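# Lay the towel flat, keep the basket in place

## Task

Get the towel lying flat on the table as a single layer. Keep it at least one finger-width in from every table edge, at least two finger-widths away from the basket's rim, and more than a hand-width from the column of either arm. The basket must end upright with its entire base resting on the table, moved no more than three finger-widths from its starting spot and turned roughly as it was. Finally, release everything and pull the grippers away. Anything that stays in place only because the robot is holding it does not count.

## Robot and tools

Robot and frame. There are two arms, left_arm and right_arm. All poses use one scene frame. Its origin is on the table top midway between the arms. +x points out over the table, +z points up, and left_arm sits on the +y side. The left_arm base is at about (0.007, 0.369, 0) and the right_arm base at about (0.010, -0.251, 0), both almost unrotated. The words left and right are arm names only; they do not mean sides of any picture.

Gripper. The fingers extend along the gripper's own +z axis and close along its y axis. The reported end_effector_position is the pinch point, roughly 1 cm short of the fingertips. Reported positions can be a little wrong, more so at long reach. Joint ranges in rad, base to hand: waist -2.880..2.880, shoulder 0.000..3.142, elbow 0.000..3.019, wrist pitch -1.693..1.571, wrist yaw -1.571..1.571, wrist roll -2.094..2.094. An elbow never quite reaches fully straight.

execute_actions(actions). actions is a list of up to 15 actions, run in order. Each action is a table of up to 15 rows, and each row lasts one control step of 1/30 s. One action is always 15 steps (0.5 s); if you give fewer rows, the last row repeats. Every row holds 14 numbers in [-1, 1], covering both arms even if only one moves: left_arm dx, dy, dz, rx, ry, rz, opening, then the same seven for right_arm. dx..rz are an offset, not a pose. They are measured in that gripper's own axes, not the scene frame, and start from the gripper's measured pose at the beginning of the action. For the first action of a call, that start is the last pose reported in this scene. Every row counts from that same start; offsets do not add up row by row. A value of 1.0 means 0.6 m, or 180 degrees for rotation. rx, ry, rz together form one rotation vector. opening is absolute: +1 is fully open (0.094 m) and -1 is closed. An empty list just returns the current state and images.

Motion behaviour. At every step the commanded pose is clipped to at most 70 mm and 16 degrees from the measured pose. If position and orientation cannot both be reached, position wins. A far offset may therefore need several actions. After an action an arm goes no further than its last clipped pose. Arms tend to end a centimetre or more low and can sag further under zero offsets. To hold an arm still, send the offset back to its wanted pose in the first call of a reply and zeros in later calls, aiming higher if it still droops.

move(target, speed, blocking). target is a single row of 14 numbers laid out as above. It holds offsets in each gripper's own axes, at the same scale, measured from the pose in the latest result of this scene that shows one. Each gripper travels in a straight line toward its target. Both paths finish together and last 0.5 to 10 s; anything longer is cut off at 10 s. Rotations take the shorter way. speed is the top path speed in m/s, from 0.002 to 0.5 (default 0.25); turning is capped at twice that number in rad/s. Paths do not slow for obstacles or for the other arm. Grippers lag, drift and can overshoot the speed, especially with the arm nearly straight. Faster contact hits harder, and a target set beyond a contact presses harder. The opening is sent when the move starts. The result adds a move: line giving the ending (done, off_target, moving, held, fault) and the limits that acted. paced means a pose was clipped. held means a check blocked some steps, after which the arm may jump faster. The result also gives each gripper's distance from its target. If only one arm is named, the other finished at rest near its pose. With blocking=false the result arrives after 0.5 s while motion continues. Until a result shows the move has ended, new execute_actions or move calls are refused, so use wait(0) or stop first.

wait(seconds): 0 to 10 s. Arms hold their last command. It returns early if a running move finishes. stop(): brakes a running move; it needs some distance to brake, more at speed, and the fingers keep moving. zoom_image(camera, region): a closer look at the latest image from one camera. region is [x0, y0, x1, y1] in pixels, with (0,0) at top-left, at most 504 by 504. read_manual(section): licence texts only, no motion. finished_scene(scene): pass the current scene number. It is final and reports whether the goal was met. Replying without any tool call ends the whole run.

Results. Each result has a state line per arm with position in metres and quat_wxyz, plus Hand target lines (where the controller is now driving each gripper) and images. A pose unreachable line means a clearance check altered or blocked that arm's command. grip_measured is the finger opening on the command scale; the last Joint positions value is the opening in metres. Readings may be off by about 1 mm. FAULT lines report arm stops. MOTOR HOT appears from 85 °C; at 100 °C that arm and its gripper go limp and drop until cooled.

Cameras, all 504x504: cam_head_left, cam_head_right, cam_high, cam_low, cam_left_wrist, cam_right_wrist (the wrist ones are fisheye). Their calibration gives K and T_world_to_cam. Real poses can differ slightly from it.

Gripping and care. To hold something, command an opening below grip_measured; about 0.03 below is firm, less is gentler. Items under about 2 mm thick, like cloth, get less grip force. Held parts may get a brief random tug. The simulation keeps running while you write a reply, with arms holding the last command. Avoid: knocking anything off the table (immediate failure), arms striking or pressing each other, drops, slams, hard shoves, and tipping or sliding the basket. Release the towel and back away before finishing.

Each tool is called after "Call:" by a JSON object that holds its "fn" and its "kwargs", one argument or row to a line.

## Session

Call:
{"fn": "execute_actions", "kwargs": {
  "actions": []
}}

Scene clock: 0.00 s.
left_arm: end_effector_position=(+0.4745, +0.6594, +0.2814) grip_measured=+1.000 end_effector_quat_wxyz=(+0.107, -0.077, +0.991, -0.011) | right_arm: end_effector_position=(+0.3274, +0.2419, +0.2307) grip_measured=+1.000 end_effector_quat_wxyz=(+0.183, +0.914, +0.007, +0.361)
Joint positions: left_arm=[ 0.589  1.666  1.721 -1.45   0.125  0.429  0.094] | right_arm=[ 1.163  1.921  1.807 -1.574  0.828 -1.888  0.094]
Joint velocities: left_arm=[-0.005 -0.015  0.002  0.007  0.022 -0.095  0.   ] | right_arm=[ 0.024  0.005 -0.007 -0.017 -0.007 -0.022  0.   ]
Motor temperatures (°C, as the motors report them): left_arm=[22 25 31 24 24 24] | right_arm=[25 29 23 24 22 24]
Hand target (left_arm): +0.479, +0.663, +0.284; +0.111, -0.077, +0.991, -0.009
Hand target (right_arm): +0.329, +0.247, +0.243; +0.169, +0.915, +0.001, +0.366
camera_calibration (this result's frames):
cam_left_wrist: T_world_to_cam=[[0.167, -0.983911, 0.0634839, 0.545771], [-0.905715, -0.127647, 0.404211, 0.40609], [-0.389604, -0.125001, -0.91246, 0.646804], [0, 0, 0, 1]] pos_world=[0.528656, 0.669678, 0.39139]
cam_right_wrist: T_world_to_cam=[[0.110242, 0.936804, -0.332032, -0.190454], [0.198965, 0.306505, 0.930842, -0.354098], [0.973786, -0.168681, -0.152601, -0.122522], [0, 0, 0, 1]] pos_world=[0.210759, 0.266284, 0.247676]

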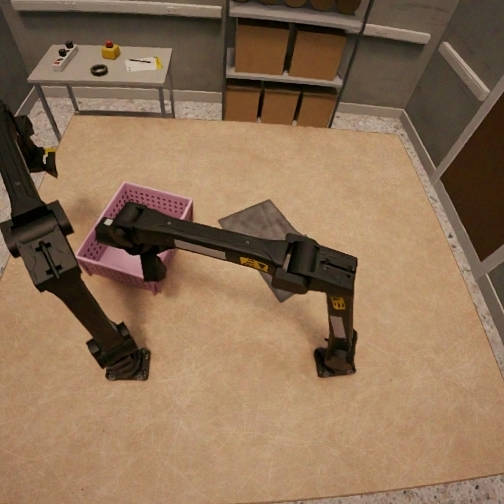

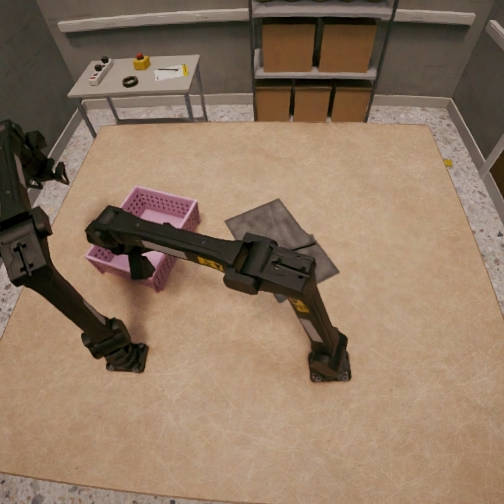

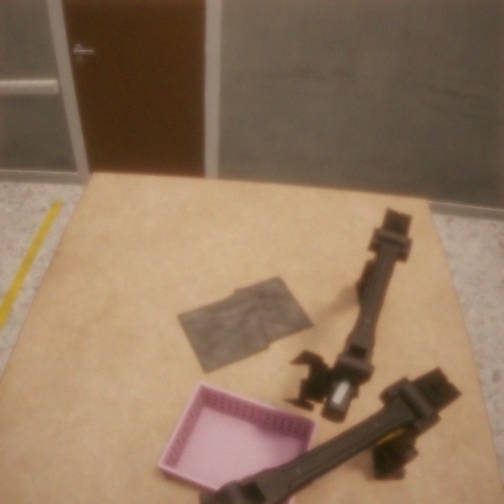

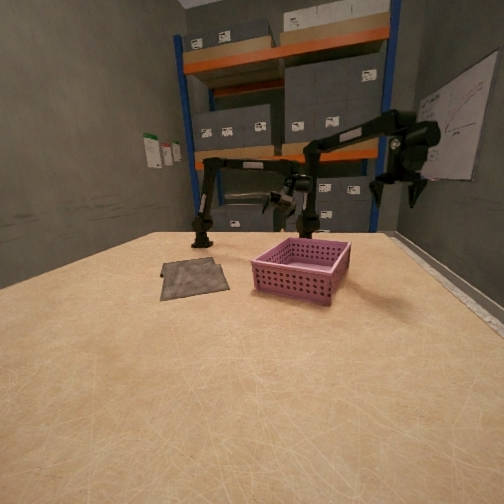

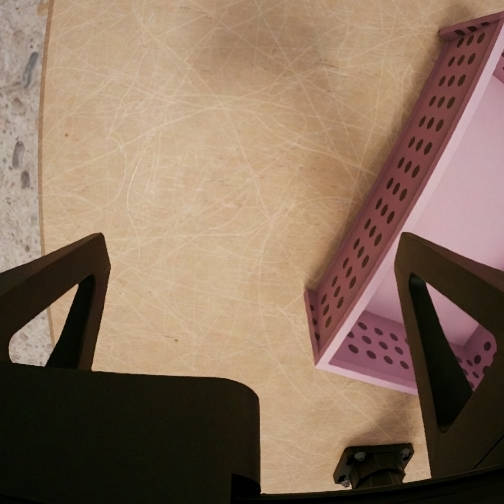

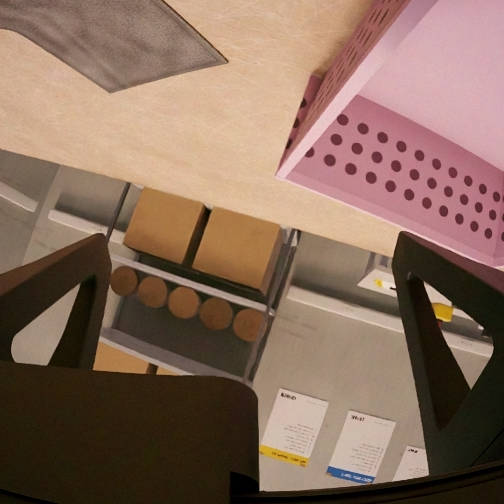

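Call:
{"fn": "move", "kwargs": {
  "target": [0,0,0,0,0,0,1,-0.025,0.53,0.3,0,0,0,1]
}}

Call:
{"fn": "move", "kwargs": {
  "target": [0,0,0,0,0,0,1,-0.025,0.53,0.3,0,0,0,1]
}}

Scene clock: 7.33 s.
left_arm: end_effector_position=(+0.4745, +0.6594, +0.2814) grip_measured=+1.000 end_effector_quat_wxyz=(+0.107, -0.077, +0.991, -0.011) | right_arm: end_effector_position=(+0.3921, -0.1182, +0.1899) grip_measured=+1.000 end_effector_quat_wxyz=(+0.294, +0.883, -0.161, +0.330)
Joint positions: left_arm=[ 0.589  1.666  1.721 -1.45   0.125  0.429  0.094] | right_arm=[ 0.626  1.42   1.026 -1.199  0.915 -2.091  0.094]
Joint velocities: left_arm=[-0.024  0.005 -0.012 -0.017 -0.066 -0.051  0.   ] | right_arm=[-0.015  0.005 -0.002 -0.007  0.066 -0.007  0.   ]
Motor temperatures (°C, as the motors report them): left_arm=[22 25 33 24 24 24] | right_arm=[25 30 25 24 22 24]
Hand target (left_arm): +0.474, +0.659, +0.281; +0.107, -0.077, +0.991, -0.011
Hand target (right_arm): +0.393, -0.115, +0.196; +0.285, +0.882, -0.161, +0.339
Off the commanded pose (left_arm): 0.000 m, 0 deg.
Off the commanded pose (right_arm): 0.019 m, 24 deg; orientation clipped at the last step of the last action.
joint sent to its limit (right arm) — the command would take joint 6 (wrist roll) past its lower limit, so that joint was sent only as far as its limit.
move: off_target (right_arm); limits=paced
camera_calibration (this result's frames):
cam_left_wrist: T_world_to_cam=[[0.167, -0.983911, 0.0634839, 0.545771], [-0.905715, -0.127647, 0.404211, 0.40609], [-0.389604, -0.125001, -0.91246, 0.646804], [0, 0, 0, 1]] pos_world=[0.528656, 0.669678, 0.39139]
cam_right_wrist: T_world_to_cam=[[0.47063, 0.783429, -0.40589, -0.0192739], [0.294035, 0.294469, 0.909303, -0.253308], [0.831896, -0.547291, -0.0917701, -0.253153], [0, 0, 0, 1]] pos_world=[0.294149, -0.0488574, 0.199279]

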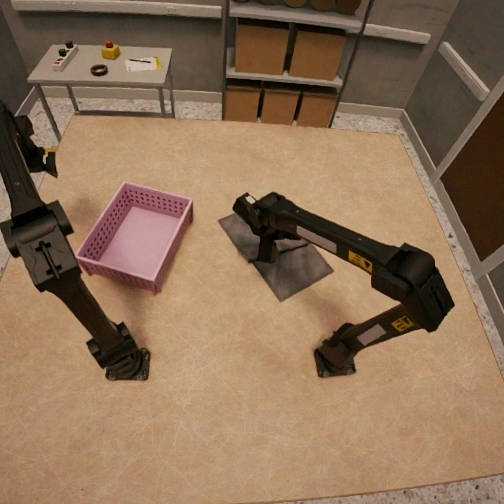

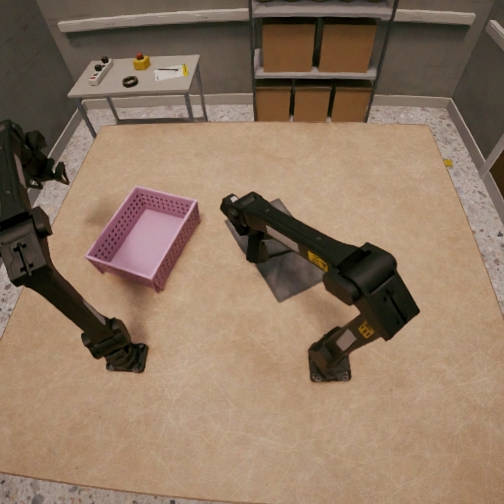

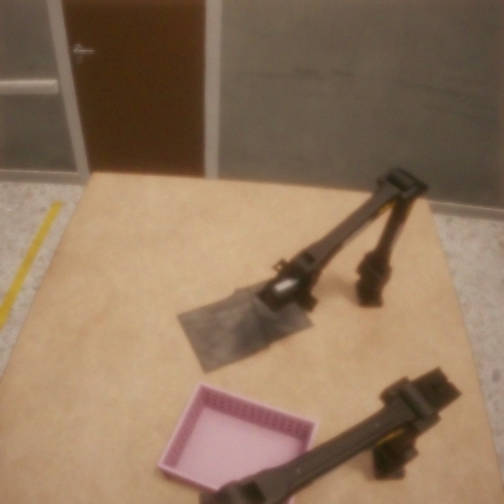

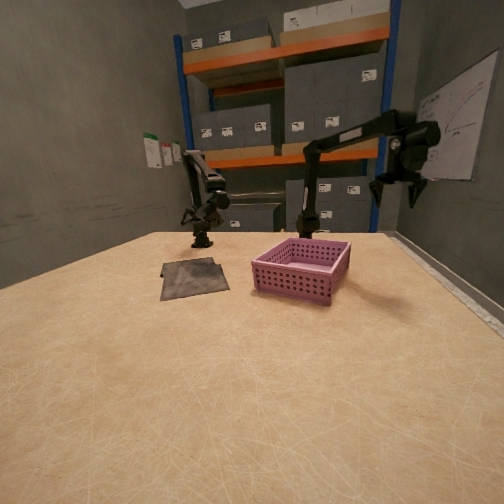

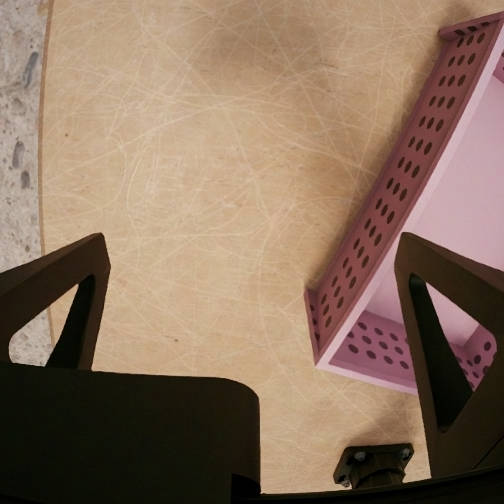

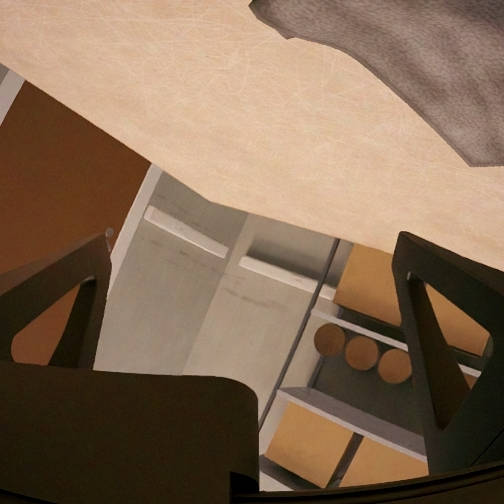

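Scene clock: 9.37 s.
left_arm: end_effector_position=(+0.4745, +0.6594, +0.2814) grip_measured=+1.000 end_effector_quat_wxyz=(+0.107, -0.077, +0.991, -0.011) | right_arm: end_effector_position=(+0.3005, -0.4693, +0.1784) grip_measured=+1.000 end_effector_quat_wxyz=(+0.526, +0.706, -0.447, +0.160)
Joint positions: left_arm=[ 0.589  1.666  1.721 -1.45   0.125  0.429  0.094] | right_arm=[-0.248  1.4    0.861 -1.207  1.158 -2.091  0.094]
Joint velocities: left_arm=[ 0.015 -0.005  0.002  0.007 -0.022 -0.051  0.   ] | right_arm=[-0.015 -0.005  0.017 -0.027 -0.007  0.022  0.   ]
Motor temperatures (°C, as the motors report them): left_arm=[22 25 33 24 24 24] | right_arm=[25 30 26 24 22 24]
Hand target (left_arm): +0.474, +0.659, +0.281; +0.107, -0.077, +0.991, -0.011
Hand target (right_arm): +0.315, -0.470, +0.190; +0.524, +0.705, -0.447, +0.168
Off the commanded pose (left_arm): 0.000 m, 0 deg.
Off the commanded pose (right_arm): 0.029 m, 51 deg; orientation clipped at the last step of the last action.
joint sent to its limit (right arm) — the command would take joint 6 (wrist roll) past its lower limit, so that joint was sent only as far as its limit.
move: off_target (right_arm); limits=paced
camera_calibration (this result's frames):
cam_left_wrist: T_world_to_cam=[[0.167, -0.983911, 0.0634839, 0.545771], [-0.905715, -0.127647, 0.404211, 0.40609], [-0.389604, -0.125001, -0.91246, 0.646804], [0, 0, 0, 1]] pos_world=[0.528656, 0.669678, 0.39139]
cam_right_wrist: T_world_to_cam=[[0.801126, 0.0578626, -0.595692, -0.111709], [0.582435, 0.153655, 0.798223, -0.245475], [0.137719, -0.986429, 0.0893962, -0.400005], [0, 0, 0, 1]] pos_world=[0.287554, -0.350394, 0.165159]

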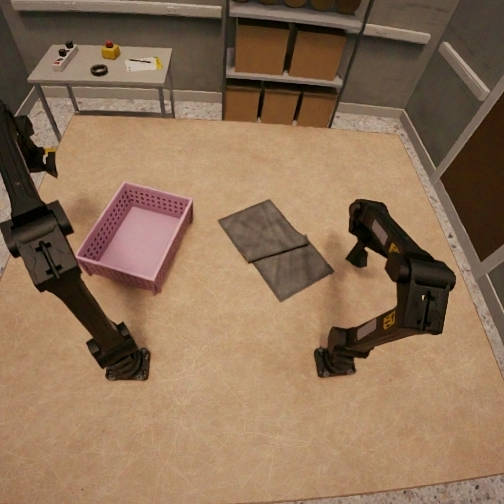

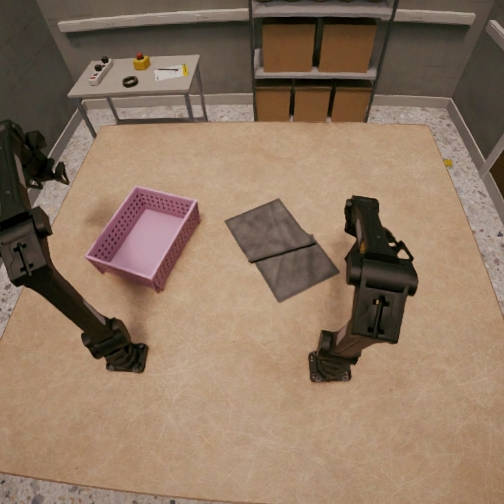

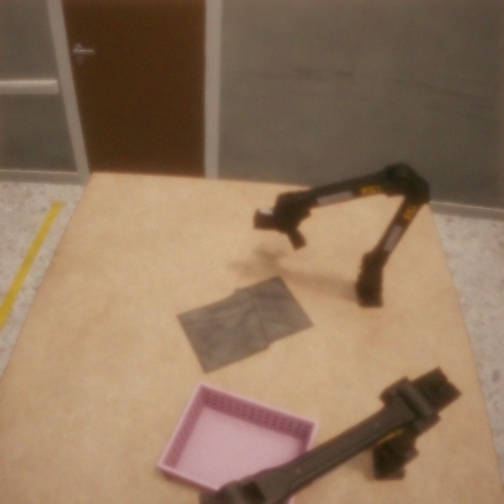

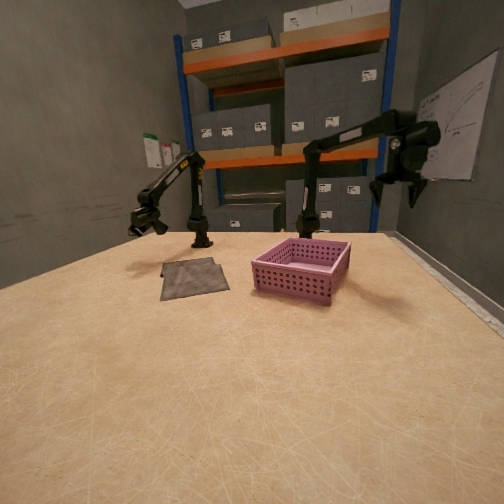

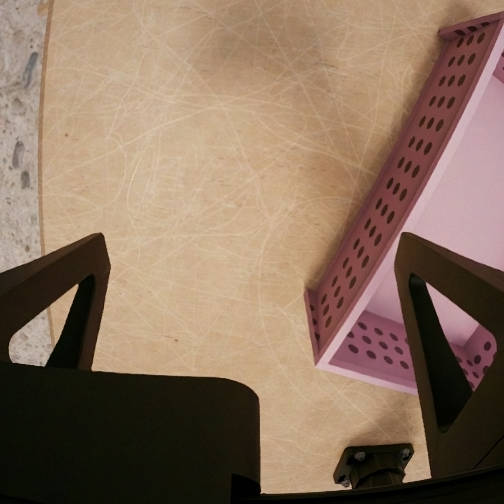

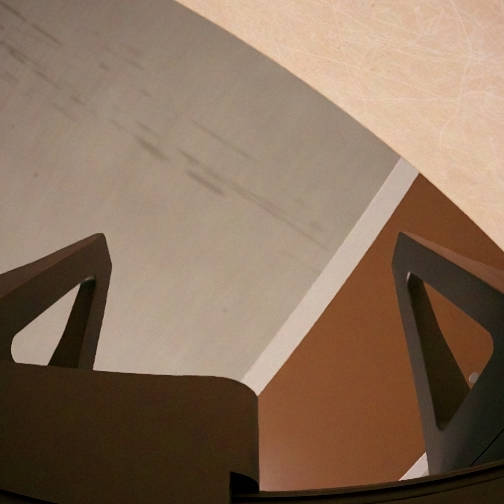

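Call:
{"fn": "zoom_image", "kwargs": {
  "camera": "cam_head_left",
  "region": [200,180,350,320]
}}

Call:
{"fn": "zoom_image", "kwargs": {
  "camera": "cam_high",
  "region": [160,260,330,390]
}}

Region (200, 180, 350, 320) of cam_head_left's 504x504 image, scaled by 3.360, with more detail than that image has; it fills the top 470 rows of this view, and the rest is white.

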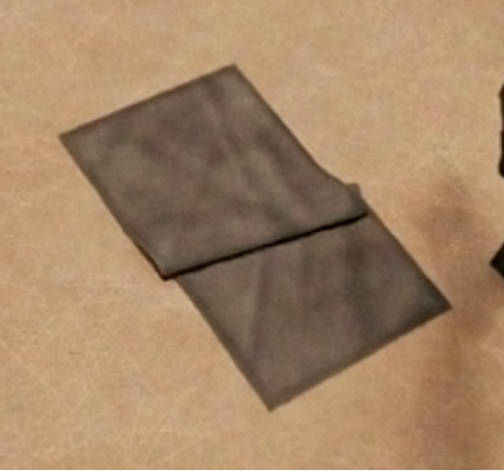

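Region (160, 260, 330, 390) of cam_high's 504x504 image, scaled by 2.965, with more detail than that image has; it fills the top 385 rows of this view, and the rest is white.

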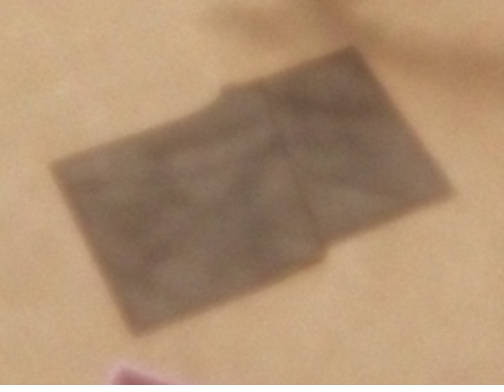

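Call:
{"fn": "move", "kwargs": {
  "target": [0.28,-0.61,0.1,0,0.068,0,-1,0,0,0,0,0,0,1]
}}

Call:
{"fn": "move", "kwargs": {
  "target": [0.25,-0.66,0.12,0,0,0,-1,0,0,0,0,0,0,1]
}}

Scene clock: 32.53 s.
left_arm: end_effector_position=(+0.3812, +0.2689, +0.2107) grip_measured=-0.981 end_effector_quat_wxyz=(+0.004, -0.065, +0.998, -0.019) | right_arm: end_effector_position=(+0.3004, -0.4693, +0.1785) grip_measured=+1.000 end_effector_quat_wxyz=(+0.526, +0.706, -0.447, +0.159)
Joint positions: left_arm=[-0.253  1.349  1.196 -1.398  0.035 -0.376  0.001] | right_arm=[-0.248  1.4    0.861 -1.209  1.158 -2.091  0.094]
Joint velocities: left_arm=[-0.024  0.005 -0.002 -0.012 -0.007  0.007 -0.   ] | right_arm=[ 0.005  0.005 -0.007  0.002  0.022 -0.007  0.   ]
Motor temperatures (°C, as the motors report them): left_arm=[22 26 35 24 24 24] | right_arm=[25 30 28 24 23 24]
Hand target (left_arm): +0.383, +0.270, +0.204; +0.003, -0.075, +0.997, -0.017
Hand target (right_arm): +0.301, -0.469, +0.178; +0.526, +0.706, -0.447, +0.160
Off the commanded pose (left_arm): 0.009 m, 1 deg.
Off the commanded pose (right_arm): 0.000 m, 0 deg.
move: done
camera_calibration (this result's frames):
cam_left_wrist: T_world_to_cam=[[0.149719, -0.986904, 0.0600333, 0.189688], [-0.807665, -0.0870524, 0.583181, 0.214287], [-0.570317, -0.1358, -0.810121, 0.547324], [0, 0, 0, 1]] pos_world=[0.456821, 0.280185, 0.307044]
cam_right_wrist: T_world_to_cam=[[0.800457, 0.057994, -0.596578, -0.111146], [0.583331, 0.15348, 0.797602, -0.245652], [0.137819, -0.986449, 0.0890241, -0.399928], [0, 0, 0, 1]] pos_world=[0.287381, -0.35036, 0.165229]

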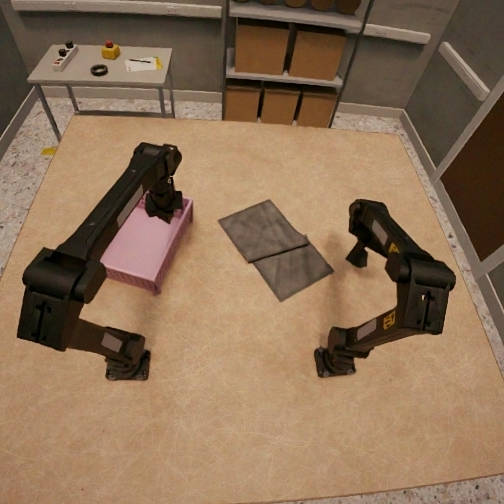

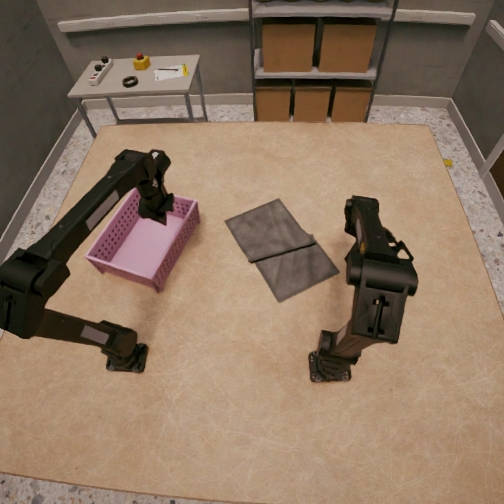

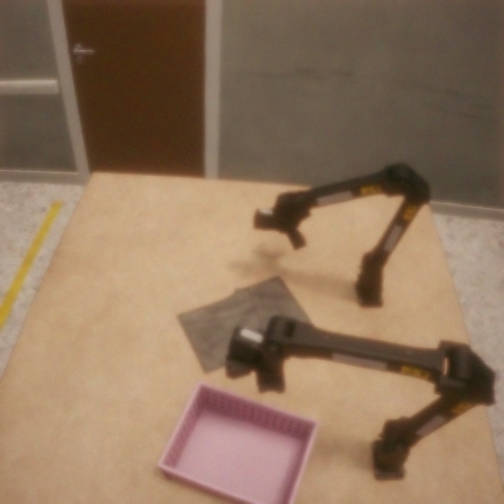

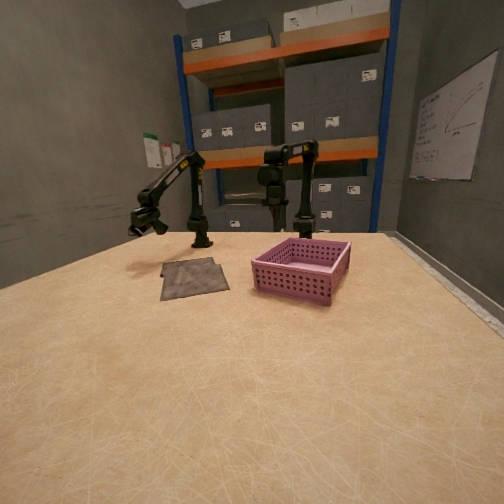

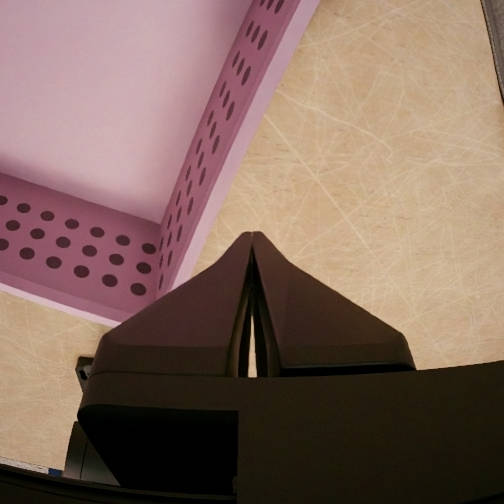

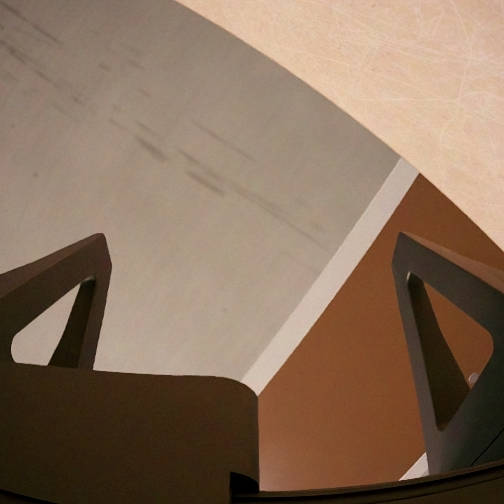

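Scene clock: 34.77 s.
left_arm: end_effector_position=(+0.2808, -0.1365, +0.1486) grip_measured=-0.981 end_effector_quat_wxyz=(+0.004, -0.055, +0.998, -0.016) | right_arm: end_effector_position=(+0.3004, -0.4693, +0.1785) grip_measured=+1.000 end_effector_quat_wxyz=(+0.526, +0.706, -0.447, +0.159)
Joint positions: left_arm=[-1.079  1.857  1.645 -1.328  0.007 -1.182  0.001] | right_arm=[-0.248  1.4    0.861 -1.209  1.158 -2.091  0.094]
Joint velocities: left_arm=[-0.005 -0.015  0.007 -0.012  0.007  0.022  0.   ] | right_arm=[-0.005 -0.005  0.007  0.012  0.037  0.051  0.   ]
Motor temperatures (°C, as the motors report them): left_arm=[22 26 35 24 24 24] | right_arm=[25 30 28 24 23 24]
Hand target (left_arm): +0.287, -0.147, +0.155; +0.008, -0.064, +0.998, -0.020
Hand target (right_arm): +0.300, -0.469, +0.178; +0.526, +0.706, -0.447, +0.159
Off the commanded pose (left_arm): 0.011 m, 1 deg.
Off the commanded pose (right_arm): 0.000 m, 0 deg.
move: off_target (left_arm)
camera_calibration (this result's frames):
cam_left_wrist: T_world_to_cam=[[0.130374, -0.99006, 0.0527677, -0.185595], [-0.80899, -0.0754597, 0.582959, 0.136141], [-0.573182, -0.118691, -0.810786, 0.387957], [0, 0, 0, 1]] pos_world=[0.356703, -0.12743, 0.244979]
cam_right_wrist: T_world_to_cam=[[0.800457, 0.057994, -0.596578, -0.111146], [0.583331, 0.15348, 0.797602, -0.245652], [0.137819, -0.986449, 0.0890241, -0.399928], [0, 0, 0, 1]] pos_world=[0.287381, -0.35036, 0.165229]

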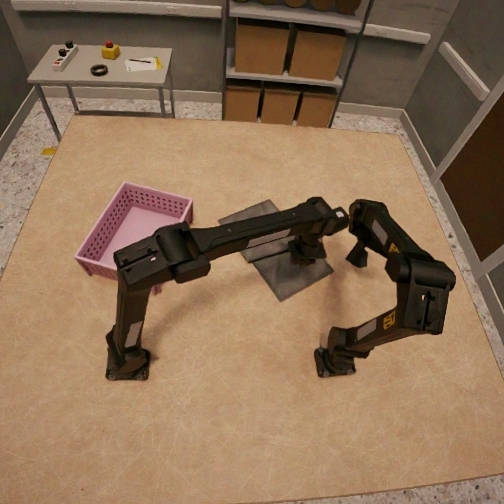

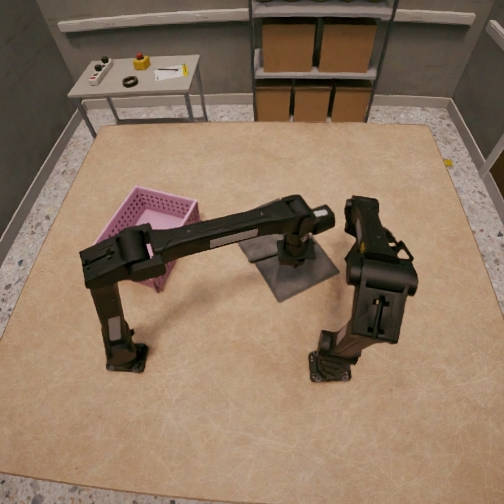

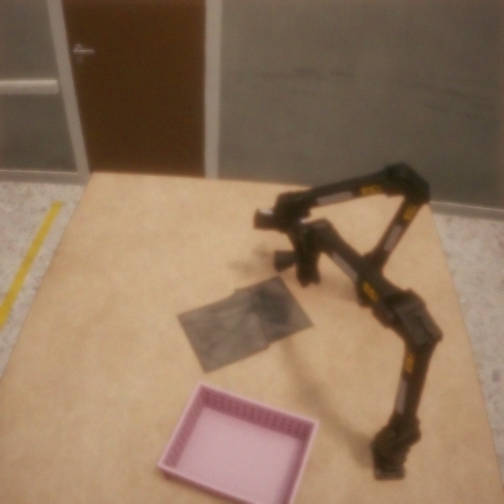

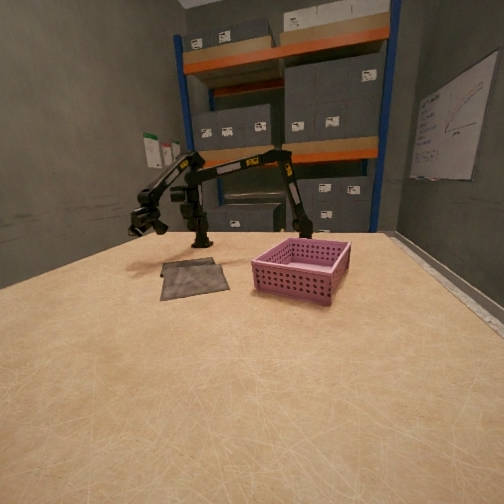

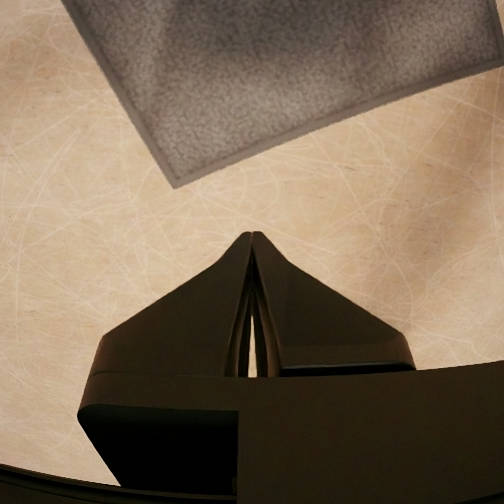

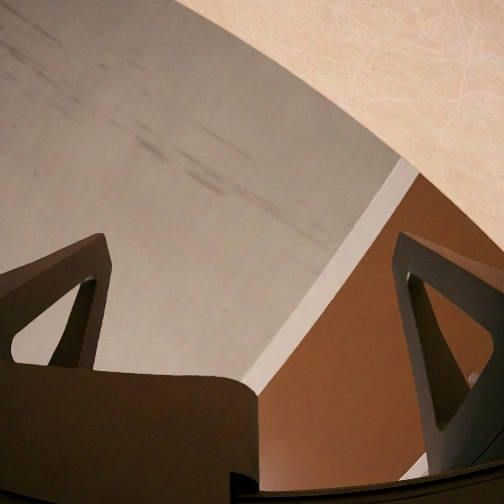

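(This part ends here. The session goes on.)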